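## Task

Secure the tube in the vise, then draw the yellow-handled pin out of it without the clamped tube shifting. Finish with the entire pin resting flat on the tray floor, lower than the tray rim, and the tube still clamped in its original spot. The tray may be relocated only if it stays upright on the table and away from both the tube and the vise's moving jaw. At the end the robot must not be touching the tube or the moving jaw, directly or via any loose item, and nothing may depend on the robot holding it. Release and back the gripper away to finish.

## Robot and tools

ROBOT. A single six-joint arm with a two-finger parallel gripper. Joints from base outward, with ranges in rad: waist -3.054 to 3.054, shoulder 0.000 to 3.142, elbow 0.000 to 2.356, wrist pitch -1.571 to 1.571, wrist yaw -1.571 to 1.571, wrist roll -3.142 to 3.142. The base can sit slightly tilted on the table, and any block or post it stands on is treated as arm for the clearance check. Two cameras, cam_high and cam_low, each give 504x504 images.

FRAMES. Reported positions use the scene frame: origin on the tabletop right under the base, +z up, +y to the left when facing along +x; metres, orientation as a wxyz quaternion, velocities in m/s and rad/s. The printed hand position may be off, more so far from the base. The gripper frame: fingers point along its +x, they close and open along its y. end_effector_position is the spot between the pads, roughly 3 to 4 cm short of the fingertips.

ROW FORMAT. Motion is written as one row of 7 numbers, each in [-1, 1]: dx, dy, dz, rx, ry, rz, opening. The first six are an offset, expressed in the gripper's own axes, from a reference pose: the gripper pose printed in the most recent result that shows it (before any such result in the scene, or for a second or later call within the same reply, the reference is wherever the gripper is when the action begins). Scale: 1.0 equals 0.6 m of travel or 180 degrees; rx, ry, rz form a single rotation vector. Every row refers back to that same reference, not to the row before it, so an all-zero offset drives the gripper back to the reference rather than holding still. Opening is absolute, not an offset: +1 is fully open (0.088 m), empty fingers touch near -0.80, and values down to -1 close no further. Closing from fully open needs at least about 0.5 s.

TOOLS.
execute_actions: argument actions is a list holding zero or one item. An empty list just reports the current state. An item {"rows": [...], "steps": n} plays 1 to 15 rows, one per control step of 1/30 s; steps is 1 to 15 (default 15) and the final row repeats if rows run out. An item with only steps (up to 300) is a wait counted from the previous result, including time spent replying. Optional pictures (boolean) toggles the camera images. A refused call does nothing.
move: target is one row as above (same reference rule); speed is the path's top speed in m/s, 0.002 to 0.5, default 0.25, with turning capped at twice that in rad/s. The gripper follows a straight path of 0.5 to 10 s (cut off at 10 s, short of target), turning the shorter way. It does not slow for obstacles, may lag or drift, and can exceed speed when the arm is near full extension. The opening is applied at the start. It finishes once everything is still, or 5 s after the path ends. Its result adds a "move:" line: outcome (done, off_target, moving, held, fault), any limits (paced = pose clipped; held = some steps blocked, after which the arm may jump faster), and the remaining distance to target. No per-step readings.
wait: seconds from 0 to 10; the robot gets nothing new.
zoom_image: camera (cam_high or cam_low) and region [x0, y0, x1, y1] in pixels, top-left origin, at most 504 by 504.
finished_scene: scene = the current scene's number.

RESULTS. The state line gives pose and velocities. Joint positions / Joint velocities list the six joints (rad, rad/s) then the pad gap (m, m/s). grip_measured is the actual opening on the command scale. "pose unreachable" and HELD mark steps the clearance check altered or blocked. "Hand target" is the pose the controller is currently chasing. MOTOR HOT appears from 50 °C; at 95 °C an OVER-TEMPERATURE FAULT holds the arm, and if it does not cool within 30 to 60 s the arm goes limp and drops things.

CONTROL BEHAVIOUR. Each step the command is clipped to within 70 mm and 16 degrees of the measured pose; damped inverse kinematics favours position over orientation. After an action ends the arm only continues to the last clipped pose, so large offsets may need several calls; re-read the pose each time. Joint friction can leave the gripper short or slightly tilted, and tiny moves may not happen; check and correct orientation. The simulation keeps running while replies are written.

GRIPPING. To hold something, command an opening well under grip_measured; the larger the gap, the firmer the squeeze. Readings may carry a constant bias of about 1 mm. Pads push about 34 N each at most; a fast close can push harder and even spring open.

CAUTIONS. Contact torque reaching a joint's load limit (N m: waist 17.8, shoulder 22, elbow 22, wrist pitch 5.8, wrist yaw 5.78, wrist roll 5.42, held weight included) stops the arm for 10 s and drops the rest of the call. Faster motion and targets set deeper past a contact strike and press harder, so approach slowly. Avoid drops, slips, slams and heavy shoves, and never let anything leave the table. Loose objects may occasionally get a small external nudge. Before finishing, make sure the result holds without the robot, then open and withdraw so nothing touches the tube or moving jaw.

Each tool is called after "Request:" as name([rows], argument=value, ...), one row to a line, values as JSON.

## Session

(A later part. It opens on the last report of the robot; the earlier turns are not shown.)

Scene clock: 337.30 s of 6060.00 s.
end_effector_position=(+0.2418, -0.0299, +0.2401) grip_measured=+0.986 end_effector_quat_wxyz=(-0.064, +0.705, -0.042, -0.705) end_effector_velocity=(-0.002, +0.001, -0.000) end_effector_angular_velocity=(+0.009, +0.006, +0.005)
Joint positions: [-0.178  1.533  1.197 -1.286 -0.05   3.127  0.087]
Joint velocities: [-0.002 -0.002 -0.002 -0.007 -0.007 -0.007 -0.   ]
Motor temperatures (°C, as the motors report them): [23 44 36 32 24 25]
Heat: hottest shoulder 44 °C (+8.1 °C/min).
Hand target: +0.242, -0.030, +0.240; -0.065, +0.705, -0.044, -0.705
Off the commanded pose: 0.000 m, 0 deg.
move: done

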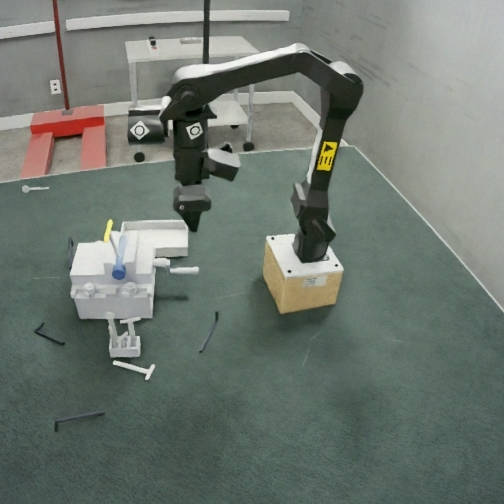

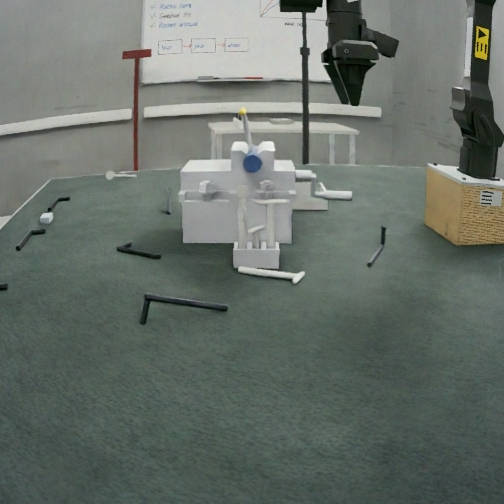

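Request:
move(target=[0,0.042,-0.039,0,0,0,0.3], speed=0.1)

Request:
move(target=[0.292,0,0,0,0,0,0.3], speed=0.1)

Request:
move(target=[0,0,0,0,0,0,-1], speed=0.1)

Request:
move(target=[0.0,-0.045,-0.005,0,0,0,-1], speed=0.04)

Scene clock: 349.93 s of 6060.00 s.
end_effector_position=(+0.2590, -0.0569, +0.2398) grip_measured=+0.300 end_effector_quat_wxyz=(-0.064, +0.706, -0.042, -0.704) end_effector_velocity=(-0.001, +0.001, +0.001) end_effector_angular_velocity=(+0.008, +0.000, +0.005)
Joint positions: [-0.264  1.617  1.274 -1.281 -0.046  3.041  0.054]
Joint velocities: [-0.002 -0.002  0.002 -0.007 -0.007 -0.007 -0.   ]
Motor temperatures (°C, as the motors report them): [23 40 36 30 24 25]
Heat: hottest shoulder 40 °C (+6.0 °C/min).
Hand target: +0.261, -0.059, +0.239; -0.063, +0.705, -0.043, -0.705
Off the commanded pose: 0.003 m, 0 deg.
move: done

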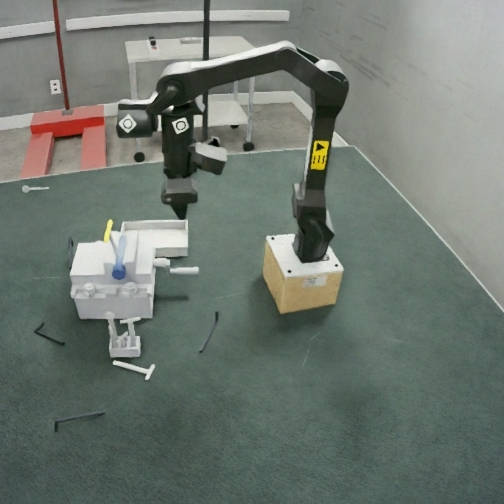

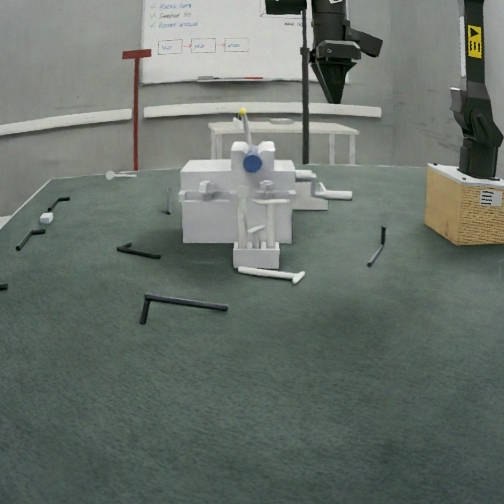

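Scene clock: 352.07 s of 6060.00 s.
end_effector_position=(+0.2619, -0.0547, +0.0687) grip_measured=+0.300 end_effector_quat_wxyz=(-0.063, +0.712, -0.044, -0.698) end_effector_velocity=(-0.002, +0.002, -0.001) end_effector_angular_velocity=(+0.010, +0.011, -0.020)
Joint positions: [-0.243  1.883  0.823 -0.547 -0.046  3.063  0.054]
Joint velocities: [ 0.002  0.002 -0.002 -0.007 -0.007  0.022 -0.   ]
Motor temperatures (°C, as the motors report them): [23 39 35 30 24 25]
Heat: hottest shoulder 39 °C (+5.1 °C/min).
Hand target: +0.258, -0.053, +0.064; -0.064, +0.706, -0.042, -0.704
Off the commanded pose: 0.005 m, 1 deg.
move: done

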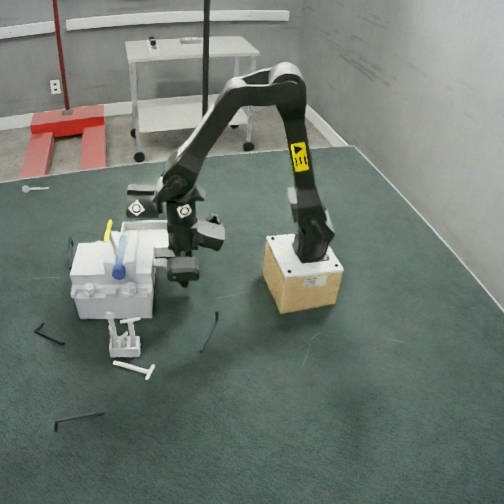

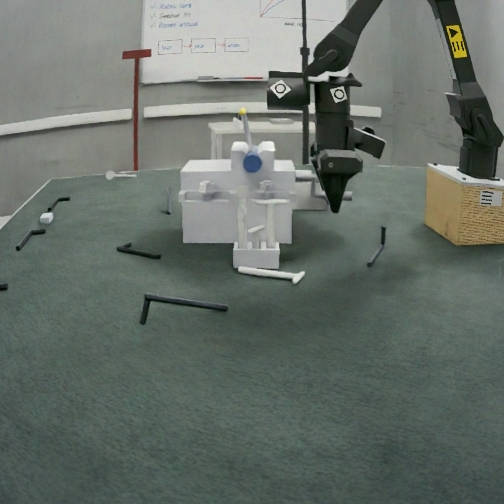

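Scene clock: 352.57 s of 6060.00 s.
end_effector_position=(+0.2623, -0.0528, +0.0688) grip_measured=-0.531 end_effector_quat_wxyz=(-0.066, +0.712, -0.041, -0.698) end_effector_velocity=(-0.004, +0.001, -0.001) end_effector_angular_velocity=(+0.010, +0.009, +0.019)
Joint positions: [-0.241  1.883  0.823 -0.548 -0.056  3.066  0.013]
Joint velocities: [-0.002 -0.002 -0.007 -0.007 -0.007 -0.022 -0.   ]
Motor temperatures (°C, as the motors report them): [23 39 35 30 24 25]
Heat: hottest shoulder 39 °C (+5.0 °C/min).
Hand target: +0.262, -0.055, +0.069; -0.063, +0.712, -0.044, -0.698
Off the commanded pose: 0.002 m, 1 deg.
move: done

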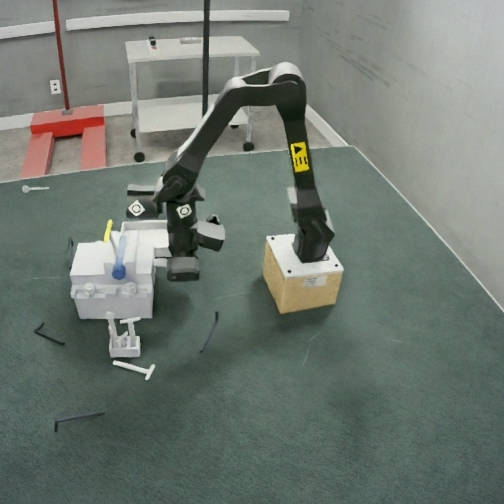

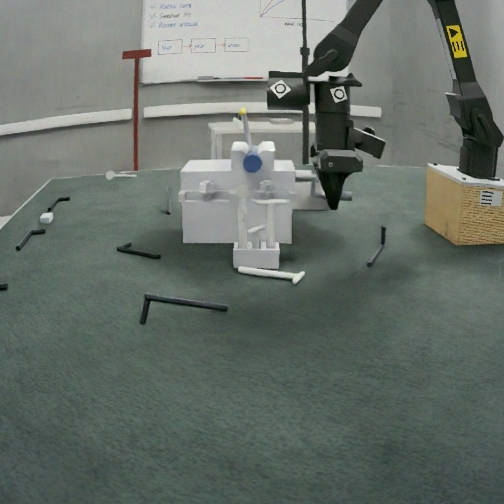

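Scene clock: 353.47 s of 6060.00 s.
end_effector_position=(+0.2633, -0.0493, +0.0685) grip_measured=-0.534 end_effector_quat_wxyz=(-0.048, +0.709, -0.066, -0.700) end_effector_velocity=(-0.001, +0.003, +0.001) end_effector_angular_velocity=(+0.007, +0.001, +0.015)
Joint positions: [-0.194  1.883  0.824 -0.546  0.004  3.123  0.013]
Joint velocities: [ 0.007 -0.007 -0.002 -0.007 -0.007 -0.007 -0.   ]
Motor temperatures (°C, as the motors report them): [23 39 35 30 24 25]
Heat: hottest shoulder 39 °C (+5.0 °C/min).
Hand target: +0.268, -0.027, +0.070; -0.063, +0.712, -0.029, -0.699
Off the commanded pose: 0.024 m, 4 deg.
joint sent to its limit — the command would take joint 6 (wrist roll) past its upper limit, so that joint was sent only as far as its limit.
move: off_target

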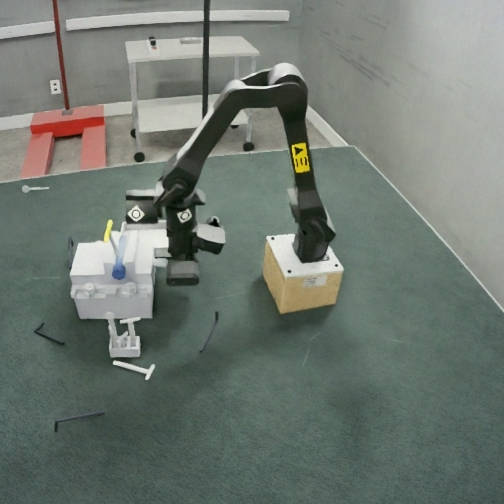

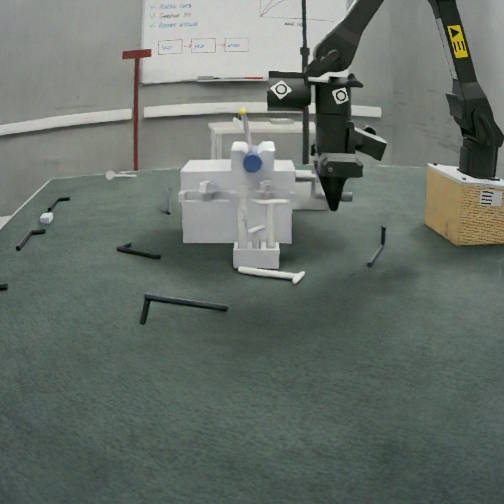

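Request:
move(target=[0,0,0,0,0,0,0.3], speed=0.1)

Request:
move(target=[-0.3,0,0,0,0,0,0.3], speed=0.12)

Request:
move(target=[0,0,0,-0.5,0,0,0], speed=0.3)

Request:
move(target=[0,0,0,0,0,0.165,0], speed=0.3)

Scene clock: 360.00 s of 6060.00 s.
end_effector_position=(+0.2634, -0.0489, +0.0686) grip_measured=+0.300 end_effector_quat_wxyz=(-0.050, +0.709, -0.065, -0.701) end_effector_velocity=(-0.004, -0.001, +0.001) end_effector_angular_velocity=(-0.004, +0.018, +0.004)
Joint positions: [-0.194  1.883  0.825 -0.547  0.002  3.124  0.054]
Joint velocities: [-0.002 -0.002  0.002 -0.022  0.007 -0.007  0.   ]
Motor temperatures (°C, as the motors report them): [23 38 35 30 26 25]
Heat: hottest shoulder 38 °C (+3.0 °C/min).
Hand target: +0.263, -0.049, +0.069; -0.048, +0.709, -0.066, -0.700
Off the commanded pose: 0.000 m, 0 deg.
move: done

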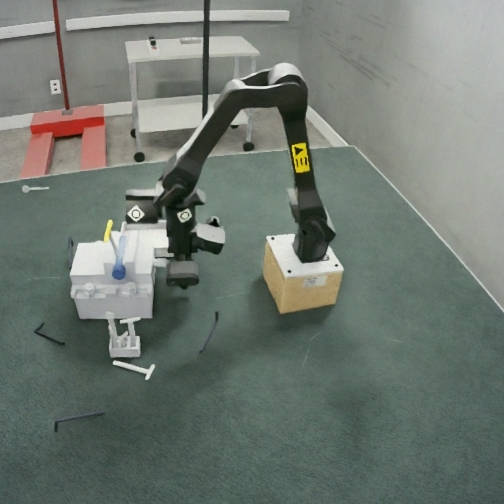

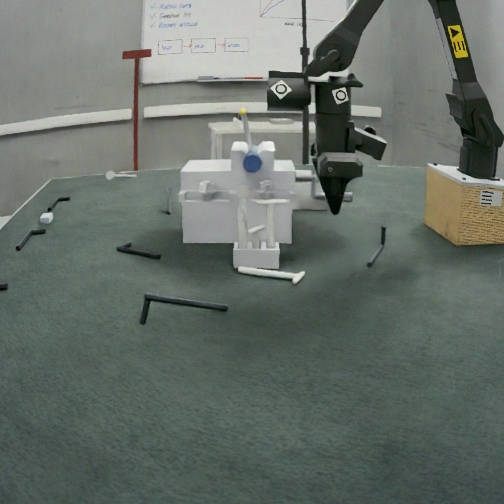

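Scene clock: 361.90 s of 6060.00 s.
end_effector_position=(+0.2619, -0.0444, +0.2460) grip_measured=+0.300 end_effector_quat_wxyz=(-0.050, +0.706, -0.065, -0.704) end_effector_velocity=(-0.002, +0.001, -0.000) end_effector_angular_velocity=(+0.009, +0.006, +0.019)
Joint positions: [-0.191  1.61   1.292 -1.297  0.002  3.127  0.054]
Joint velocities: [-0.002 -0.002 -0.002 -0.007 -0.007 -0.022 -0.   ]
Motor temperatures (°C, as the motors report them): [23 38 35 29 26 25]
Heat: hottest shoulder 38 °C (+3.0 °C/min).
Hand target: +0.263, -0.043, +0.249; -0.049, +0.709, -0.065, -0.700
Off the commanded pose: 0.003 m, 0 deg.
move: done

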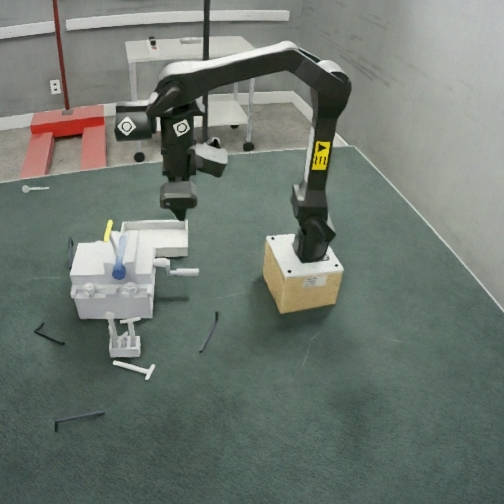

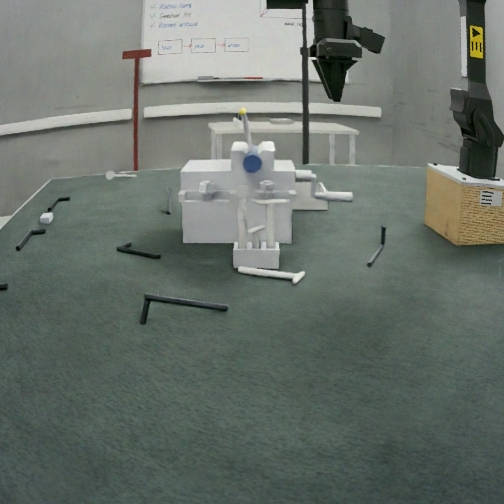

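Scene clock: 364.97 s of 6060.00 s.
end_effector_position=(+0.2618, -0.0444, +0.2460) grip_measured=+0.000 end_effector_quat_wxyz=(+0.463, +0.535, +0.450, -0.545) end_effector_velocity=(-0.005, +0.001, -0.000) end_effector_angular_velocity=(+0.011, +0.020, +0.005)
Joint positions: [-0.191  1.61   1.292 -1.297  0.002  1.56   0.039]
Joint velocities: [-0.002 -0.002 -0.002 -0.022 -0.007 -0.007 -0.   ]
Motor temperatures (°C, as the motors report them): [23 38 35 29 25 25]
Heat: hottest shoulder 38 °C (+2.0 °C/min).
Hand target: +0.262, -0.044, +0.246; +0.464, +0.534, +0.452, -0.544
Off the commanded pose: 0.000 m, 0 deg.
move: done

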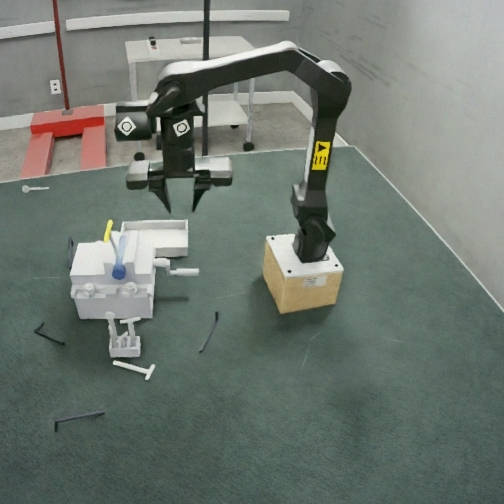

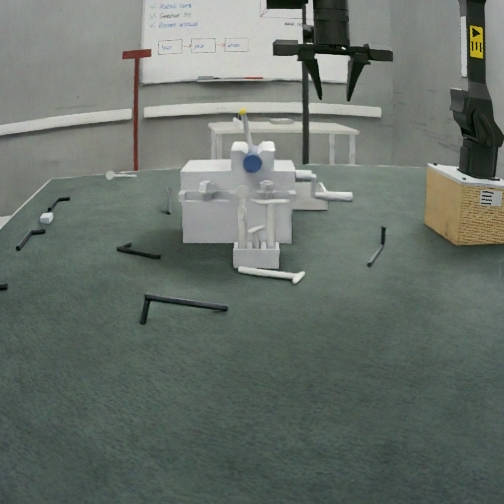

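Scene clock: 366.27 s of 6060.00 s.
end_effector_position=(+0.2642, -0.0445, +0.2507) grip_measured=+0.000 end_effector_quat_wxyz=(+0.590, +0.632, +0.296, -0.407) end_effector_velocity=(+0.000, +0.004, -0.000) end_effector_angular_velocity=(+0.019, -0.010, +0.030)
Joint positions: [-0.191  1.193  0.87  -0.767  0.001  1.557  0.039]
Joint velocities: [-0.007 -0.007 -0.007  0.007 -0.037 -0.022  0.   ]
Motor temperatures (°C, as the motors report them): [23 37 35 29 25 25]
Heat: hottest shoulder 37 °C (-1.0 °C/min).
Hand target: +0.261, -0.044, +0.247; +0.589, +0.631, +0.299, -0.408
Off the commanded pose: 0.005 m, 0 deg.
move: done

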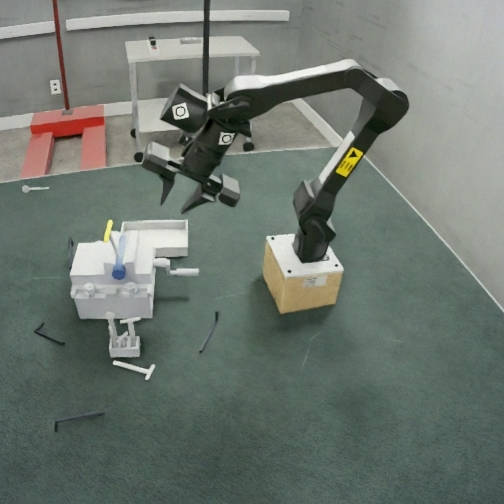

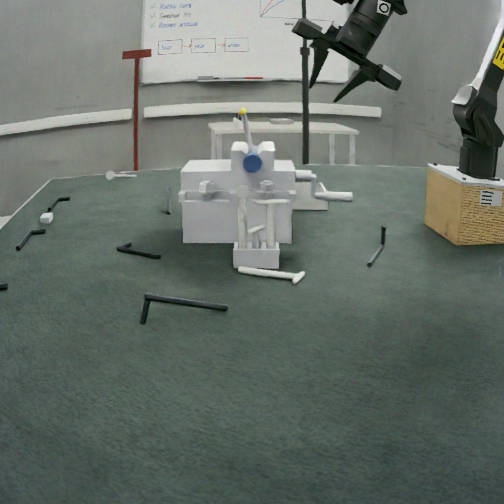

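Request:
move(target=[0.089,0.15,-0.072,0,0,0,0], speed=0.12)

Request:
move(target=[0.09,0,0,0,0,0,0], speed=0.05)

Request:
zoom_image(camera="cam_low", region=[160,60,380,220])

Request:
zoom_image(camera="cam_high", region=[50,150,210,310])

Scene clock: 378.10 s of 6060.00 s.
end_effector_position=(+0.3726, -0.0208, +0.2489) grip_measured=+0.000 end_effector_quat_wxyz=(+0.590, +0.633, +0.295, -0.405) end_effector_velocity=(-0.003, +0.000, -0.002) end_effector_angular_velocity=(+0.004, +0.022, +0.007)
Joint positions: [-0.054  1.61   1.188 -0.667  0.062  1.678  0.039]
Joint velocities: [-0.002  0.002  0.002 -0.022 -0.007 -0.007 -0.   ]
Motor temperatures (°C, as the motors report them): [23 35 34 29 25 25]
Heat: hottest shoulder 35 °C (-12.2 °C/min).
Hand target: +0.375, -0.020, +0.248; +0.590, +0.632, +0.296, -0.407
Off the commanded pose: 0.003 m, 0 deg.
move: done

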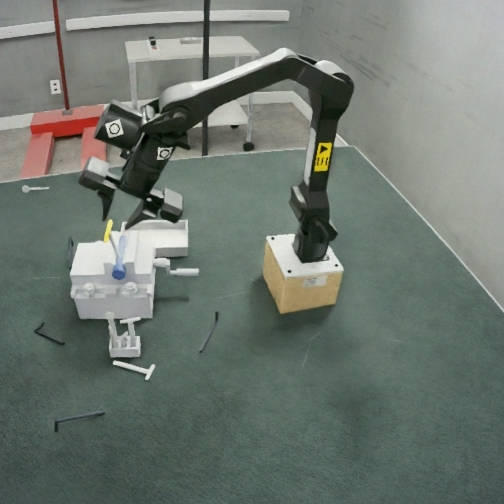

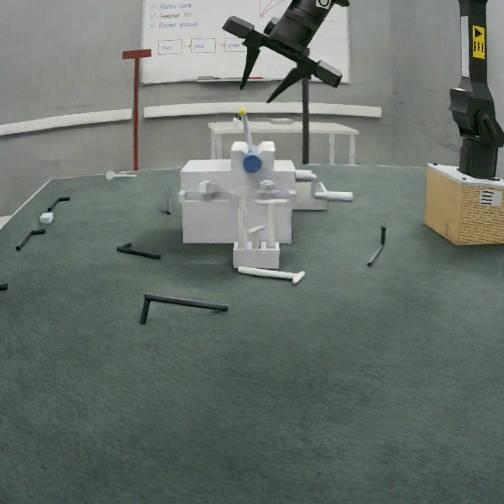

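Scene clock: 379.50 s of 6060.00 s.
end_effector_position=(+0.4020, -0.0259, +0.2109) grip_measured=+0.000 end_effector_quat_wxyz=(+0.594, +0.637, +0.288, -0.398) end_effector_velocity=(-0.002, +0.002, -0.001) end_effector_angular_velocity=(+0.015, +0.007, +0.015)
Joint positions: [-0.062  1.739  1.159 -0.487  0.06   1.671  0.039]
Joint velocities: [-0.002 -0.002 -0.002 -0.007 -0.022 -0.007 -0.   ]
Motor temperatures (°C, as the motors report them): [23 35 34 29 25 25]
Heat: hottest shoulder 35 °C (-12.1 °C/min).
Hand target: +0.399, -0.027, +0.202; +0.590, +0.633, +0.295, -0.405
Off the commanded pose: 0.009 m, 1 deg.
move: off_target

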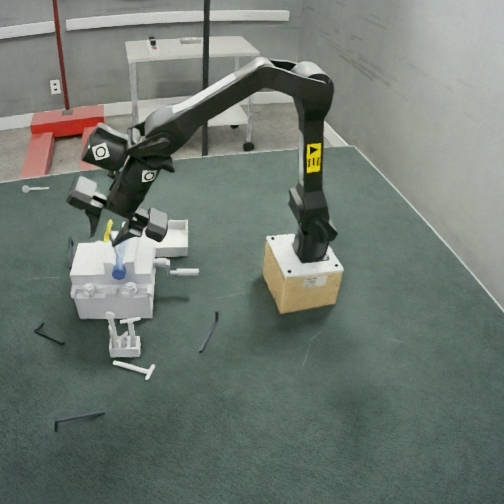

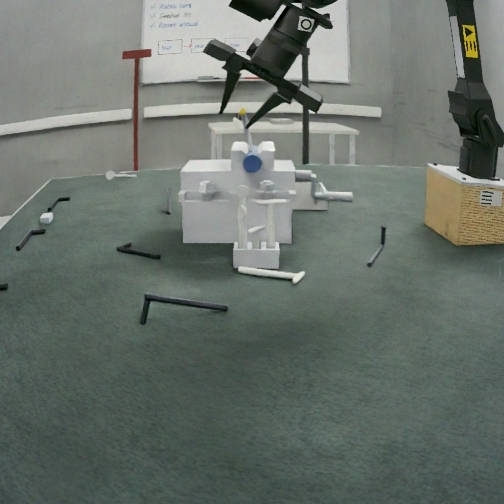

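Region (160, 60, 380, 220) of cam_low's 504x504 image, scaled by 2.291, with more detail than that image has; it fills the top 367 rows of this view, and the rest is white.

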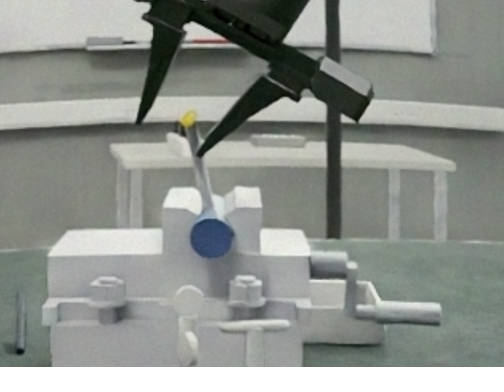

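Region (50, 150, 210, 310) of cam_high's 504x504 image, scaled by 3.150, with more detail than that image has.

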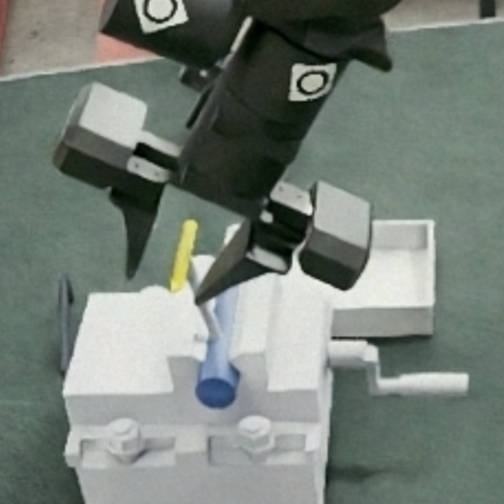

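Request:
move(target=[0.0,-0.008,-0.012,0,0,0,0], speed=0.03)

Request:
move(target=[0.025,0,0,0,0,0,0], speed=0.03)

Request:
move(target=[0,0,0,0,0,0,-1], speed=0.03)

Request:
zoom_image(camera="cam_low", region=[160,60,380,220])

Request:
zoom_image(camera="cam_high", region=[50,150,210,310])

Scene clock: 386.23 s of 6060.00 s.
end_effector_position=(+0.4024, -0.0191, +0.2097) grip_measured=+0.000 end_effector_quat_wxyz=(+0.595, +0.638, +0.287, -0.396) end_effector_velocity=(+0.001, +0.000, +0.001) end_effector_angular_velocity=(+0.010, -0.008, -0.005)
Joint positions: [-0.042  1.739  1.153 -0.479  0.068  1.688  0.039]
Joint velocities: [-0.002 -0.002 -0.002  0.007 -0.007  0.007  0.   ]
Motor temperatures (°C, as the motors report them): [23 35 34 29 25 25]
Heat: hottest shoulder 35 °C (-12.2 °C/min).
Hand target: +0.399, -0.018, +0.208; +0.594, +0.637, +0.288, -0.398
Off the commanded pose: 0.004 m, 0 deg.
move: done

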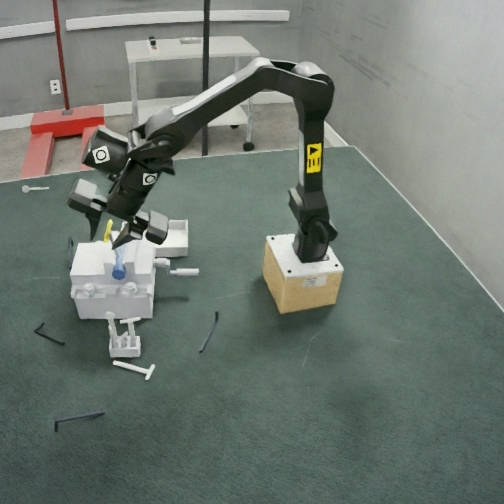

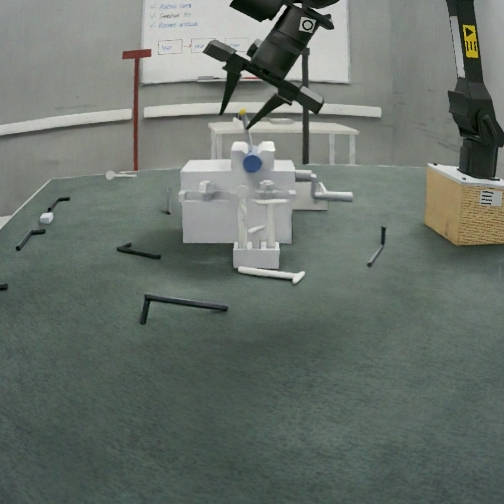

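Scene clock: 387.00 s of 6060.00 s.
end_effector_position=(+0.4107, -0.0196, +0.2028) grip_measured=+0.000 end_effector_quat_wxyz=(+0.597, +0.640, +0.283, -0.392) end_effector_velocity=(-0.003, +0.002, -0.003) end_effector_angular_velocity=(+0.015, +0.013, +0.015)
Joint positions: [-0.042  1.77   1.153 -0.434  0.068  1.688  0.039]
Joint velocities: [-0.002 -0.002 -0.007 -0.007 -0.022 -0.007 -0.   ]
Motor temperatures (°C, as the motors report them): [23 35 34 29 25 25]
Heat: hottest shoulder 35 °C (-12.0 °C/min).
Hand target: +0.410, -0.021, +0.197; +0.595, +0.637, +0.287, -0.397
Off the commanded pose: 0.006 m, 1 deg.
move: done

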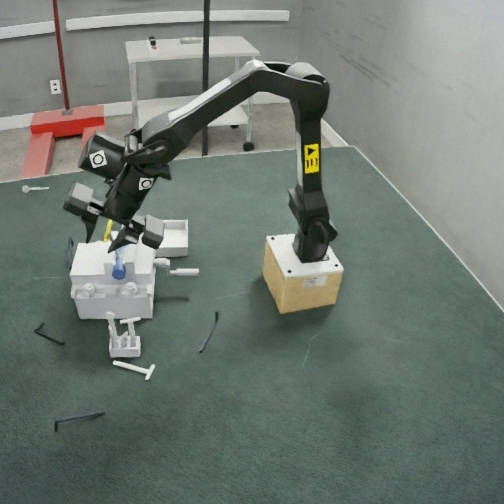

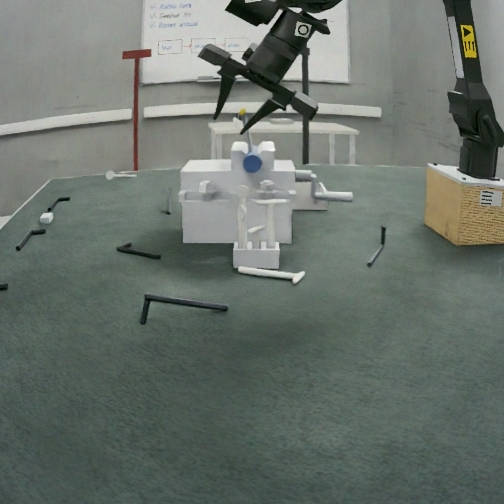

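Scene clock: 387.50 s of 6060.00 s.
end_effector_position=(+0.4076, -0.0191, +0.2002) grip_measured=-0.734 end_effector_quat_wxyz=(+0.594, +0.638, +0.288, -0.396) end_effector_velocity=(-0.002, -0.002, +0.001) end_effector_angular_velocity=(+0.003, +0.003, +0.003)
Joint positions: [-0.042  1.77   1.15  -0.446  0.066  1.689  0.003]
Joint velocities: [-0.007 -0.007 -0.002 -0.007 -0.007 -0.007 -0.   ]
Motor temperatures (°C, as the motors report them): [23 35 34 29 25 25]
Heat: hottest shoulder 35 °C (-12.1 °C/min).
Hand target: +0.411, -0.020, +0.203; +0.597, +0.640, +0.283, -0.392
Off the commanded pose: 0.004 m, 1 deg.
move: done

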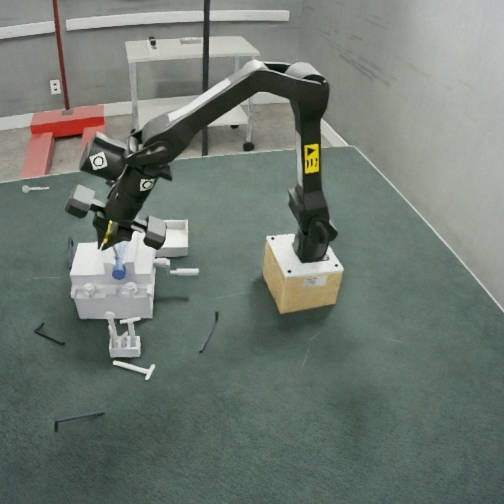

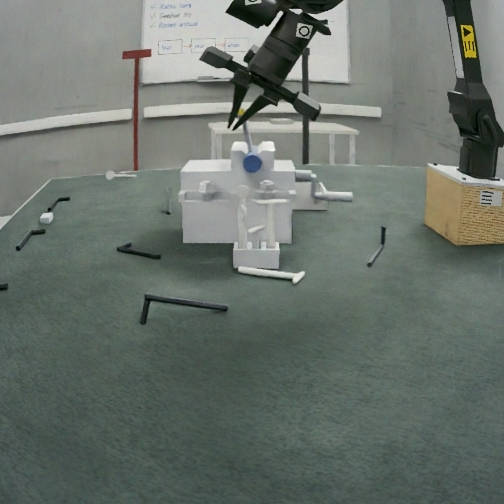

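Region (160, 60, 380, 220) of cam_low's 504x504 image, scaled by 2.291, with more detail than that image has; it fills the top 367 rows of this view, and the rest is white.

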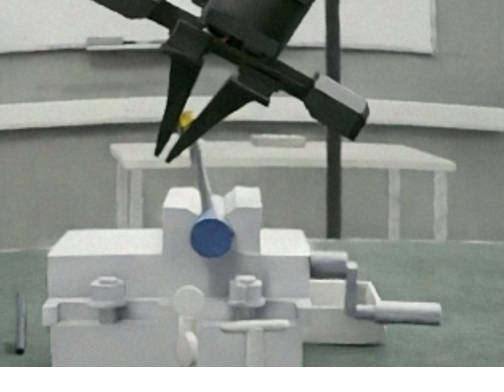

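Region (50, 150, 210, 310) of cam_high's 504x504 image, scaled by 3.150, with more detail than that image has.

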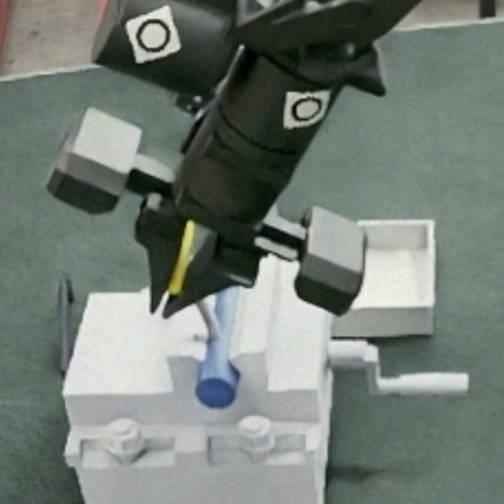

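Request:
move(target=[-0.109,0.102,0.003,0,0,0,-1], speed=0.03)

Request:
zoom_image(camera="cam_low", region=[160,20,380,220])

Scene clock: 395.50 s of 6060.00 s.
end_effector_position=(+0.4227, -0.0204, +0.2891) grip_measured=-0.735 end_effector_quat_wxyz=(+0.594, +0.639, +0.287, -0.395) end_effector_velocity=(-0.004, +0.002, -0.007) end_effector_angular_velocity=(+0.003, +0.032, +0.012)
Joint positions: [-0.051  1.772  1.51  -0.8    0.061  1.681  0.003]
Joint velocities: [ 0.002  0.007 -0.002 -0.022 -0.007 -0.007 -0.   ]
Motor temperatures (°C, as the motors report them): [23 36 35 30 25 24]
Heat: hottest shoulder 36 °C (-8.1 °C/min).
Hand target: +0.425, -0.022, +0.288; +0.594, +0.638, +0.288, -0.396
Off the commanded pose: 0.003 m, 0 deg.
move: done

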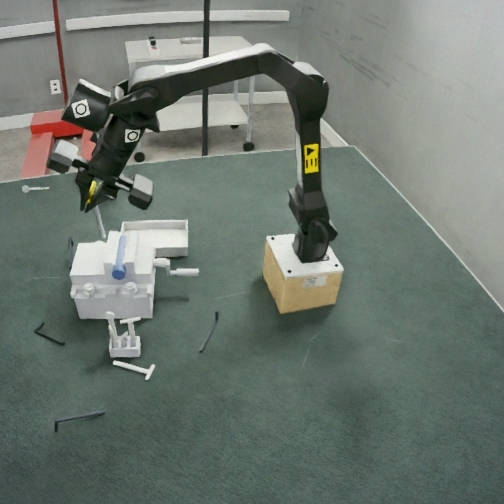

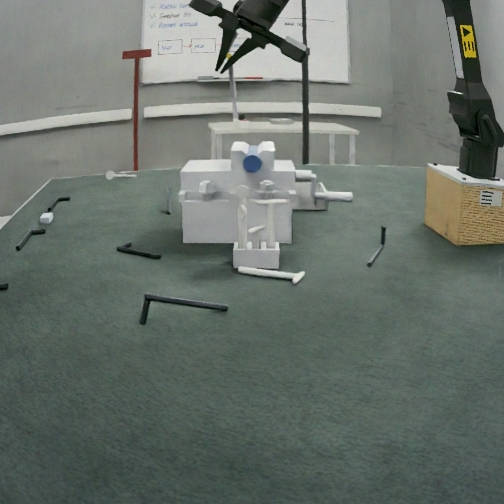

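Region (160, 20, 380, 220) of cam_low's 504x504 image, scaled by 2.291, with more detail than that image has; it fills the top 458 rows of this view, and the rest is white.

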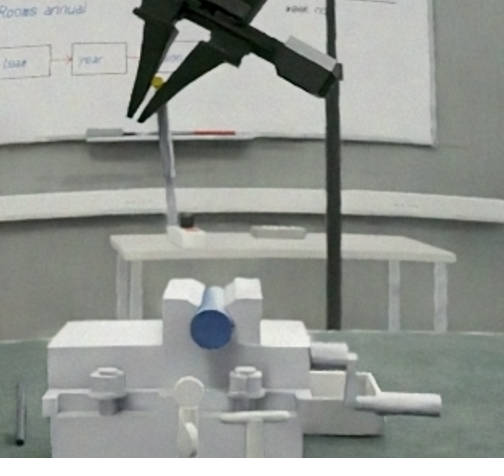

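Request:
move(target=[-0.098,-0.165,0.252,0,0,0,-1], speed=0.08)

Request:
move(target=[0.226,-0.141,0,0,0,0,-1], speed=0.06)

Request:
zoom_image(camera="cam_low", region=[200,40,420,240])

Request:
zoom_image(camera="cam_high", region=[80,130,240,290])

Scene clock: 415.50 s of 6060.00 s.
end_effector_position=(+0.2861, -0.1518, +0.2928) grip_measured=-0.737 end_effector_quat_wxyz=(+0.597, +0.638, +0.284, -0.394) end_effector_velocity=(-0.000, +0.003, -0.002) end_effector_angular_velocity=(+0.011, +0.002, +0.027)
Joint positions: [-0.592  1.417  1.172 -0.841 -0.198  1.205  0.003]
Joint velocities: [-0.002  0.002 -0.002 -0.007 -0.022 -0.022 -0.   ]
Motor temperatures (°C, as the motors report them): [23 36 37 29 24 24]
Heat: hottest elbow 37 °C (-2.0 °C/min).
Hand target: +0.283, -0.151, +0.291; +0.596, +0.638, +0.286, -0.395
Off the commanded pose: 0.004 m, 1 deg.
move: done

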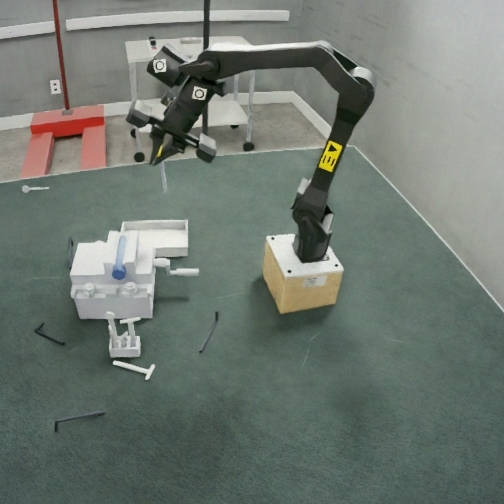

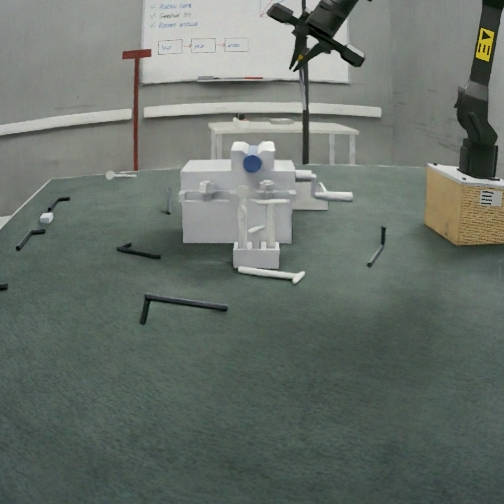

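Scene clock: 418.50 s of 6060.00 s.
end_effector_position=(+0.2886, -0.1567, +0.1379) grip_measured=-0.737 end_effector_quat_wxyz=(+0.601, +0.638, +0.278, -0.392) end_effector_velocity=(-0.004, +0.001, -0.001) end_effector_angular_velocity=(+0.000, +0.018, -0.000)
Joint positions: [-0.603  1.613  0.684 -0.145 -0.202  1.196  0.003]
Joint velocities: [-0.002 -0.007 -0.002 -0.022  0.007 -0.007 -0.   ]
Motor temperatures (°C, as the motors report them): [23 35 36 29 24 24]
Heat: hottest elbow 36 °C (-2.0 °C/min).
Hand target: +0.286, -0.156, +0.133; +0.597, +0.638, +0.284, -0.395
Off the commanded pose: 0.005 m, 1 deg.
move: done

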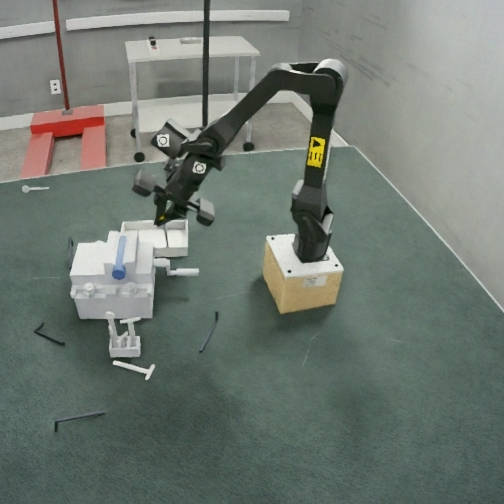

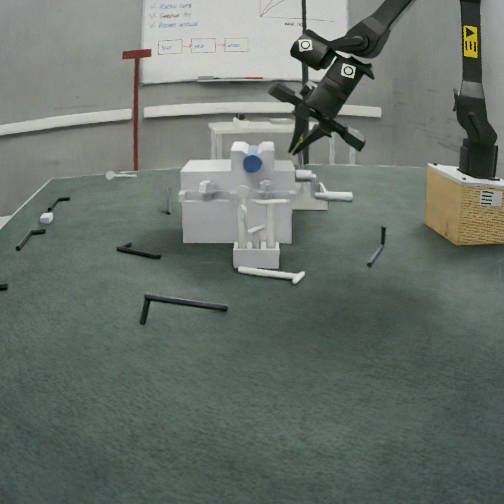

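Region (200, 40, 420, 240) of cam_low's 504x504 image, scaled by 2.291, with more detail than that image has; it fills the top 458 rows of this view, and the rest is white.

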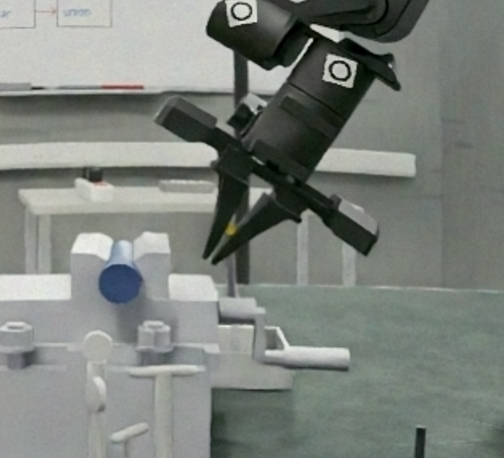

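Region (80, 130, 240, 290) of cam_high's 504x504 image, scaled by 3.150, with more detail than that image has.

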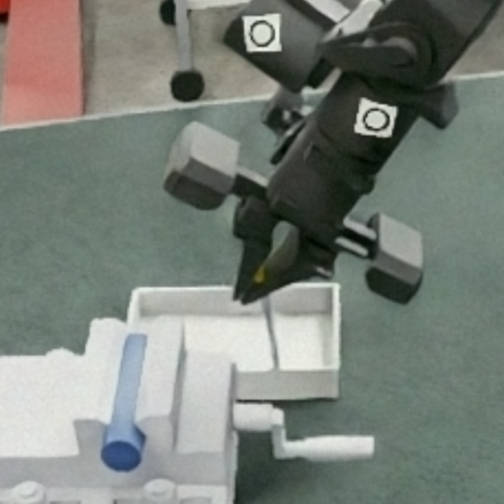

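Request:
move(target=[0.052,0.082,0.006,0,0,-0.25,-1], speed=0.05)

Request:
zoom_image(camera="cam_high", region=[80,130,240,290])

Scene clock: 434.73 s of 6060.00 s.
end_effector_position=(+0.3440, -0.1704, +0.1397) grip_measured=-0.738 end_effector_quat_wxyz=(-0.404, -0.489, -0.500, +0.589) end_effector_velocity=(-0.002, +0.001, +0.001) end_effector_angular_velocity=(+0.012, +0.012, -0.011)
Joint positions: [-0.449  2.294  1.76  -1.273  0.065  1.316  0.003]
Joint velocities: [-0.002  0.007  0.012 -0.022 -0.007  0.007 -0.   ]
Motor temperatures (°C, as the motors report them): [23 35 36 29 24 24]
Heat: hottest elbow 36 °C (+0.0 °C/min).
Hand target: +0.345, -0.170, +0.136; -0.402, -0.486, -0.502, +0.591
Off the commanded pose: 0.002 m, 1 deg.
move: done

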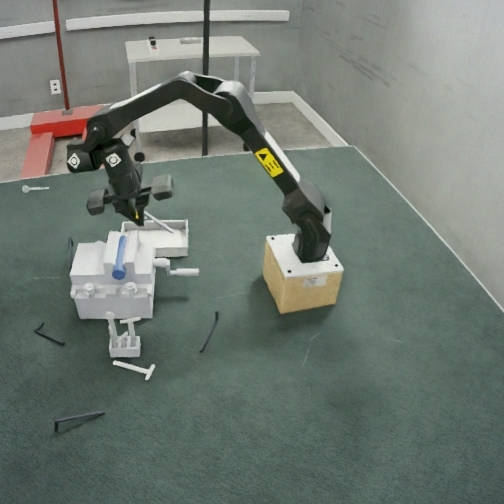

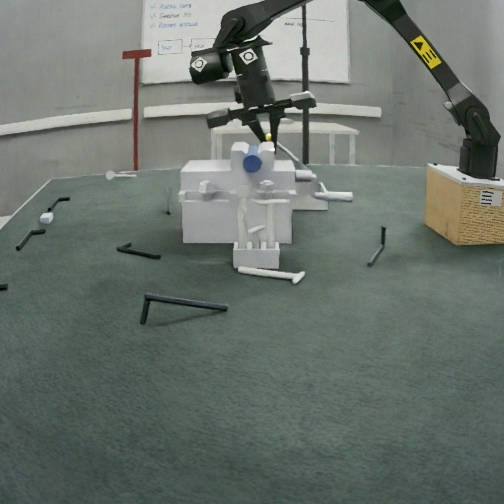

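Region (80, 130, 240, 290) of cam_high's 504x504 image, scaled by 3.150, with more detail than that image has.

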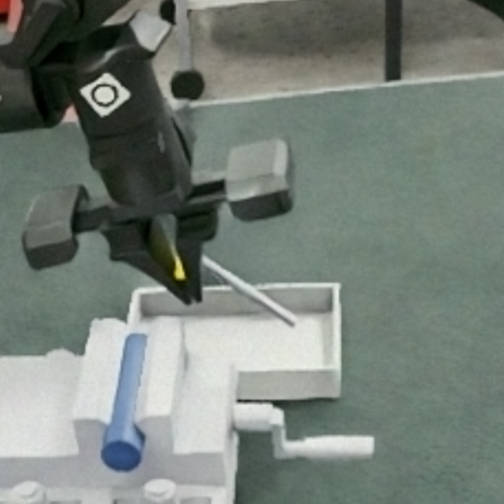

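Request:
move(target=[0.10,0.02,-0.02,0,0,0,-1], speed=0.04)

Request:
zoom_image(camera="cam_high", region=[80,130,240,290])

Request:
move(target=[0.05,0.01,0,0,0,0,-1], speed=0.03)

Request:
zoom_image(camera="cam_high", region=[80,130,240,290])

Scene clock: 446.33 s of 6060.00 s.
end_effector_position=(+0.3520, -0.1650, +0.0982) grip_measured=-0.742 end_effector_quat_wxyz=(+0.421, +0.494, +0.485, -0.586) end_effector_velocity=(-0.004, +0.004, +0.001) end_effector_angular_velocity=(+0.030, +0.011, +0.002)
Joint positions: [-0.426  2.326  1.647 -1.084  0.068  1.337  0.003]
Joint velocities: [-0.002 -0.002 -0.002 -0.022 -0.022 -0.007 -0.   ]
Motor temperatures (°C, as the motors report them): [23 36 35 28 24 24]
Heat: hottest shoulder 36 °C (+1.0 °C/min).
Hand target: +0.345, -0.160, +0.079; +0.404, +0.489, +0.500, -0.589
Off the commanded pose: 0.021 m, 3 deg.
move: off_target

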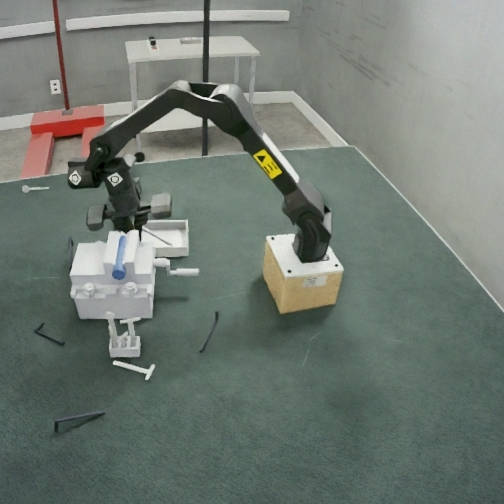

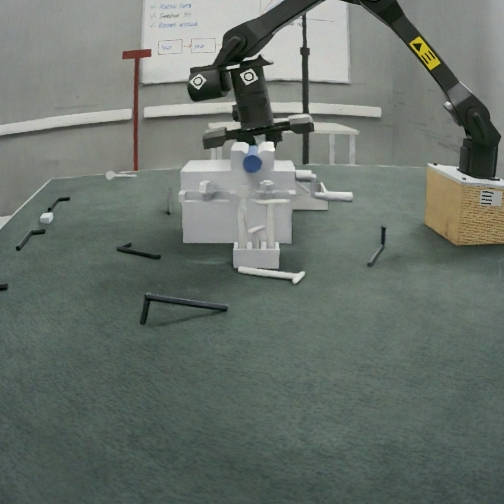

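Region (80, 130, 240, 290) of cam_high's 504x504 image, scaled by 3.150, with more detail than that image has.

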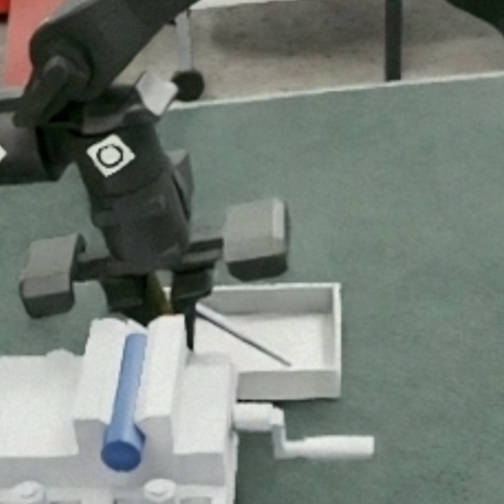

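Scene clock: 447.60 s of 6060.00 s.
end_effector_position=(+0.3611, -0.1703, +0.0879) grip_measured=-0.746 end_effector_quat_wxyz=(+0.438, +0.500, +0.469, -0.581) end_effector_velocity=(-0.000, +0.002, -0.003) end_effector_angular_velocity=(+0.007, -0.001, -0.006)
Joint positions: [-0.426  2.34   1.633 -1.007  0.076  1.337  0.002]
Joint velocities: [ 0.002  0.002 -0.007  0.007 -0.007  0.007 -0.   ]
Motor temperatures (°C, as the motors report them): [23 36 35 28 24 24]
Heat: hottest shoulder 36 °C (+1.0 °C/min).
Hand target: +0.352, -0.166, +0.068; +0.421, +0.494, +0.485, -0.586
Off the commanded pose: 0.022 m, 3 deg.
move: off_target

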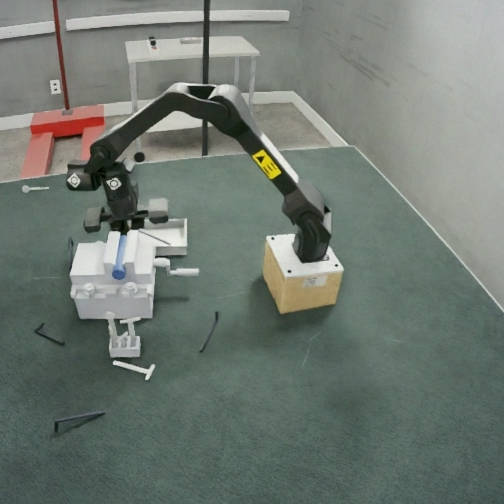

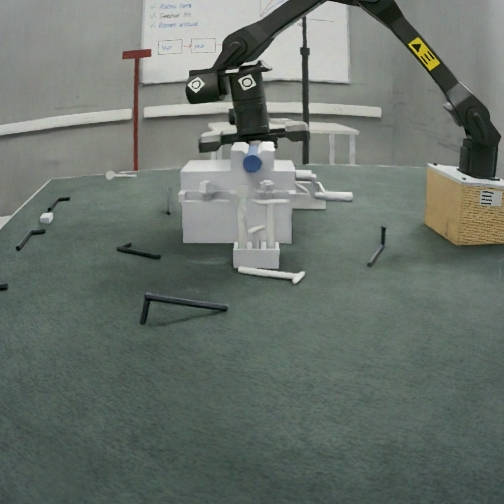

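Region (80, 130, 240, 290) of cam_high's 504x504 image, scaled by 3.150, with more detail than that image has.

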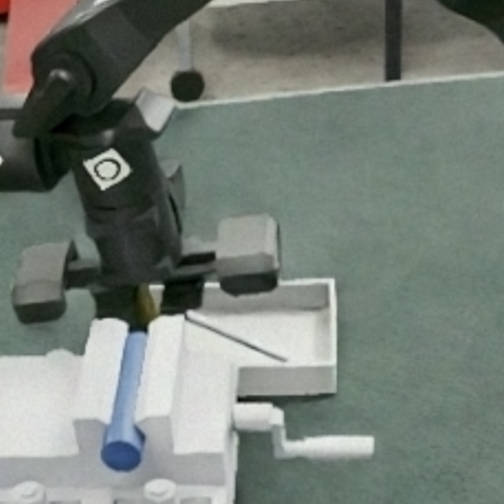

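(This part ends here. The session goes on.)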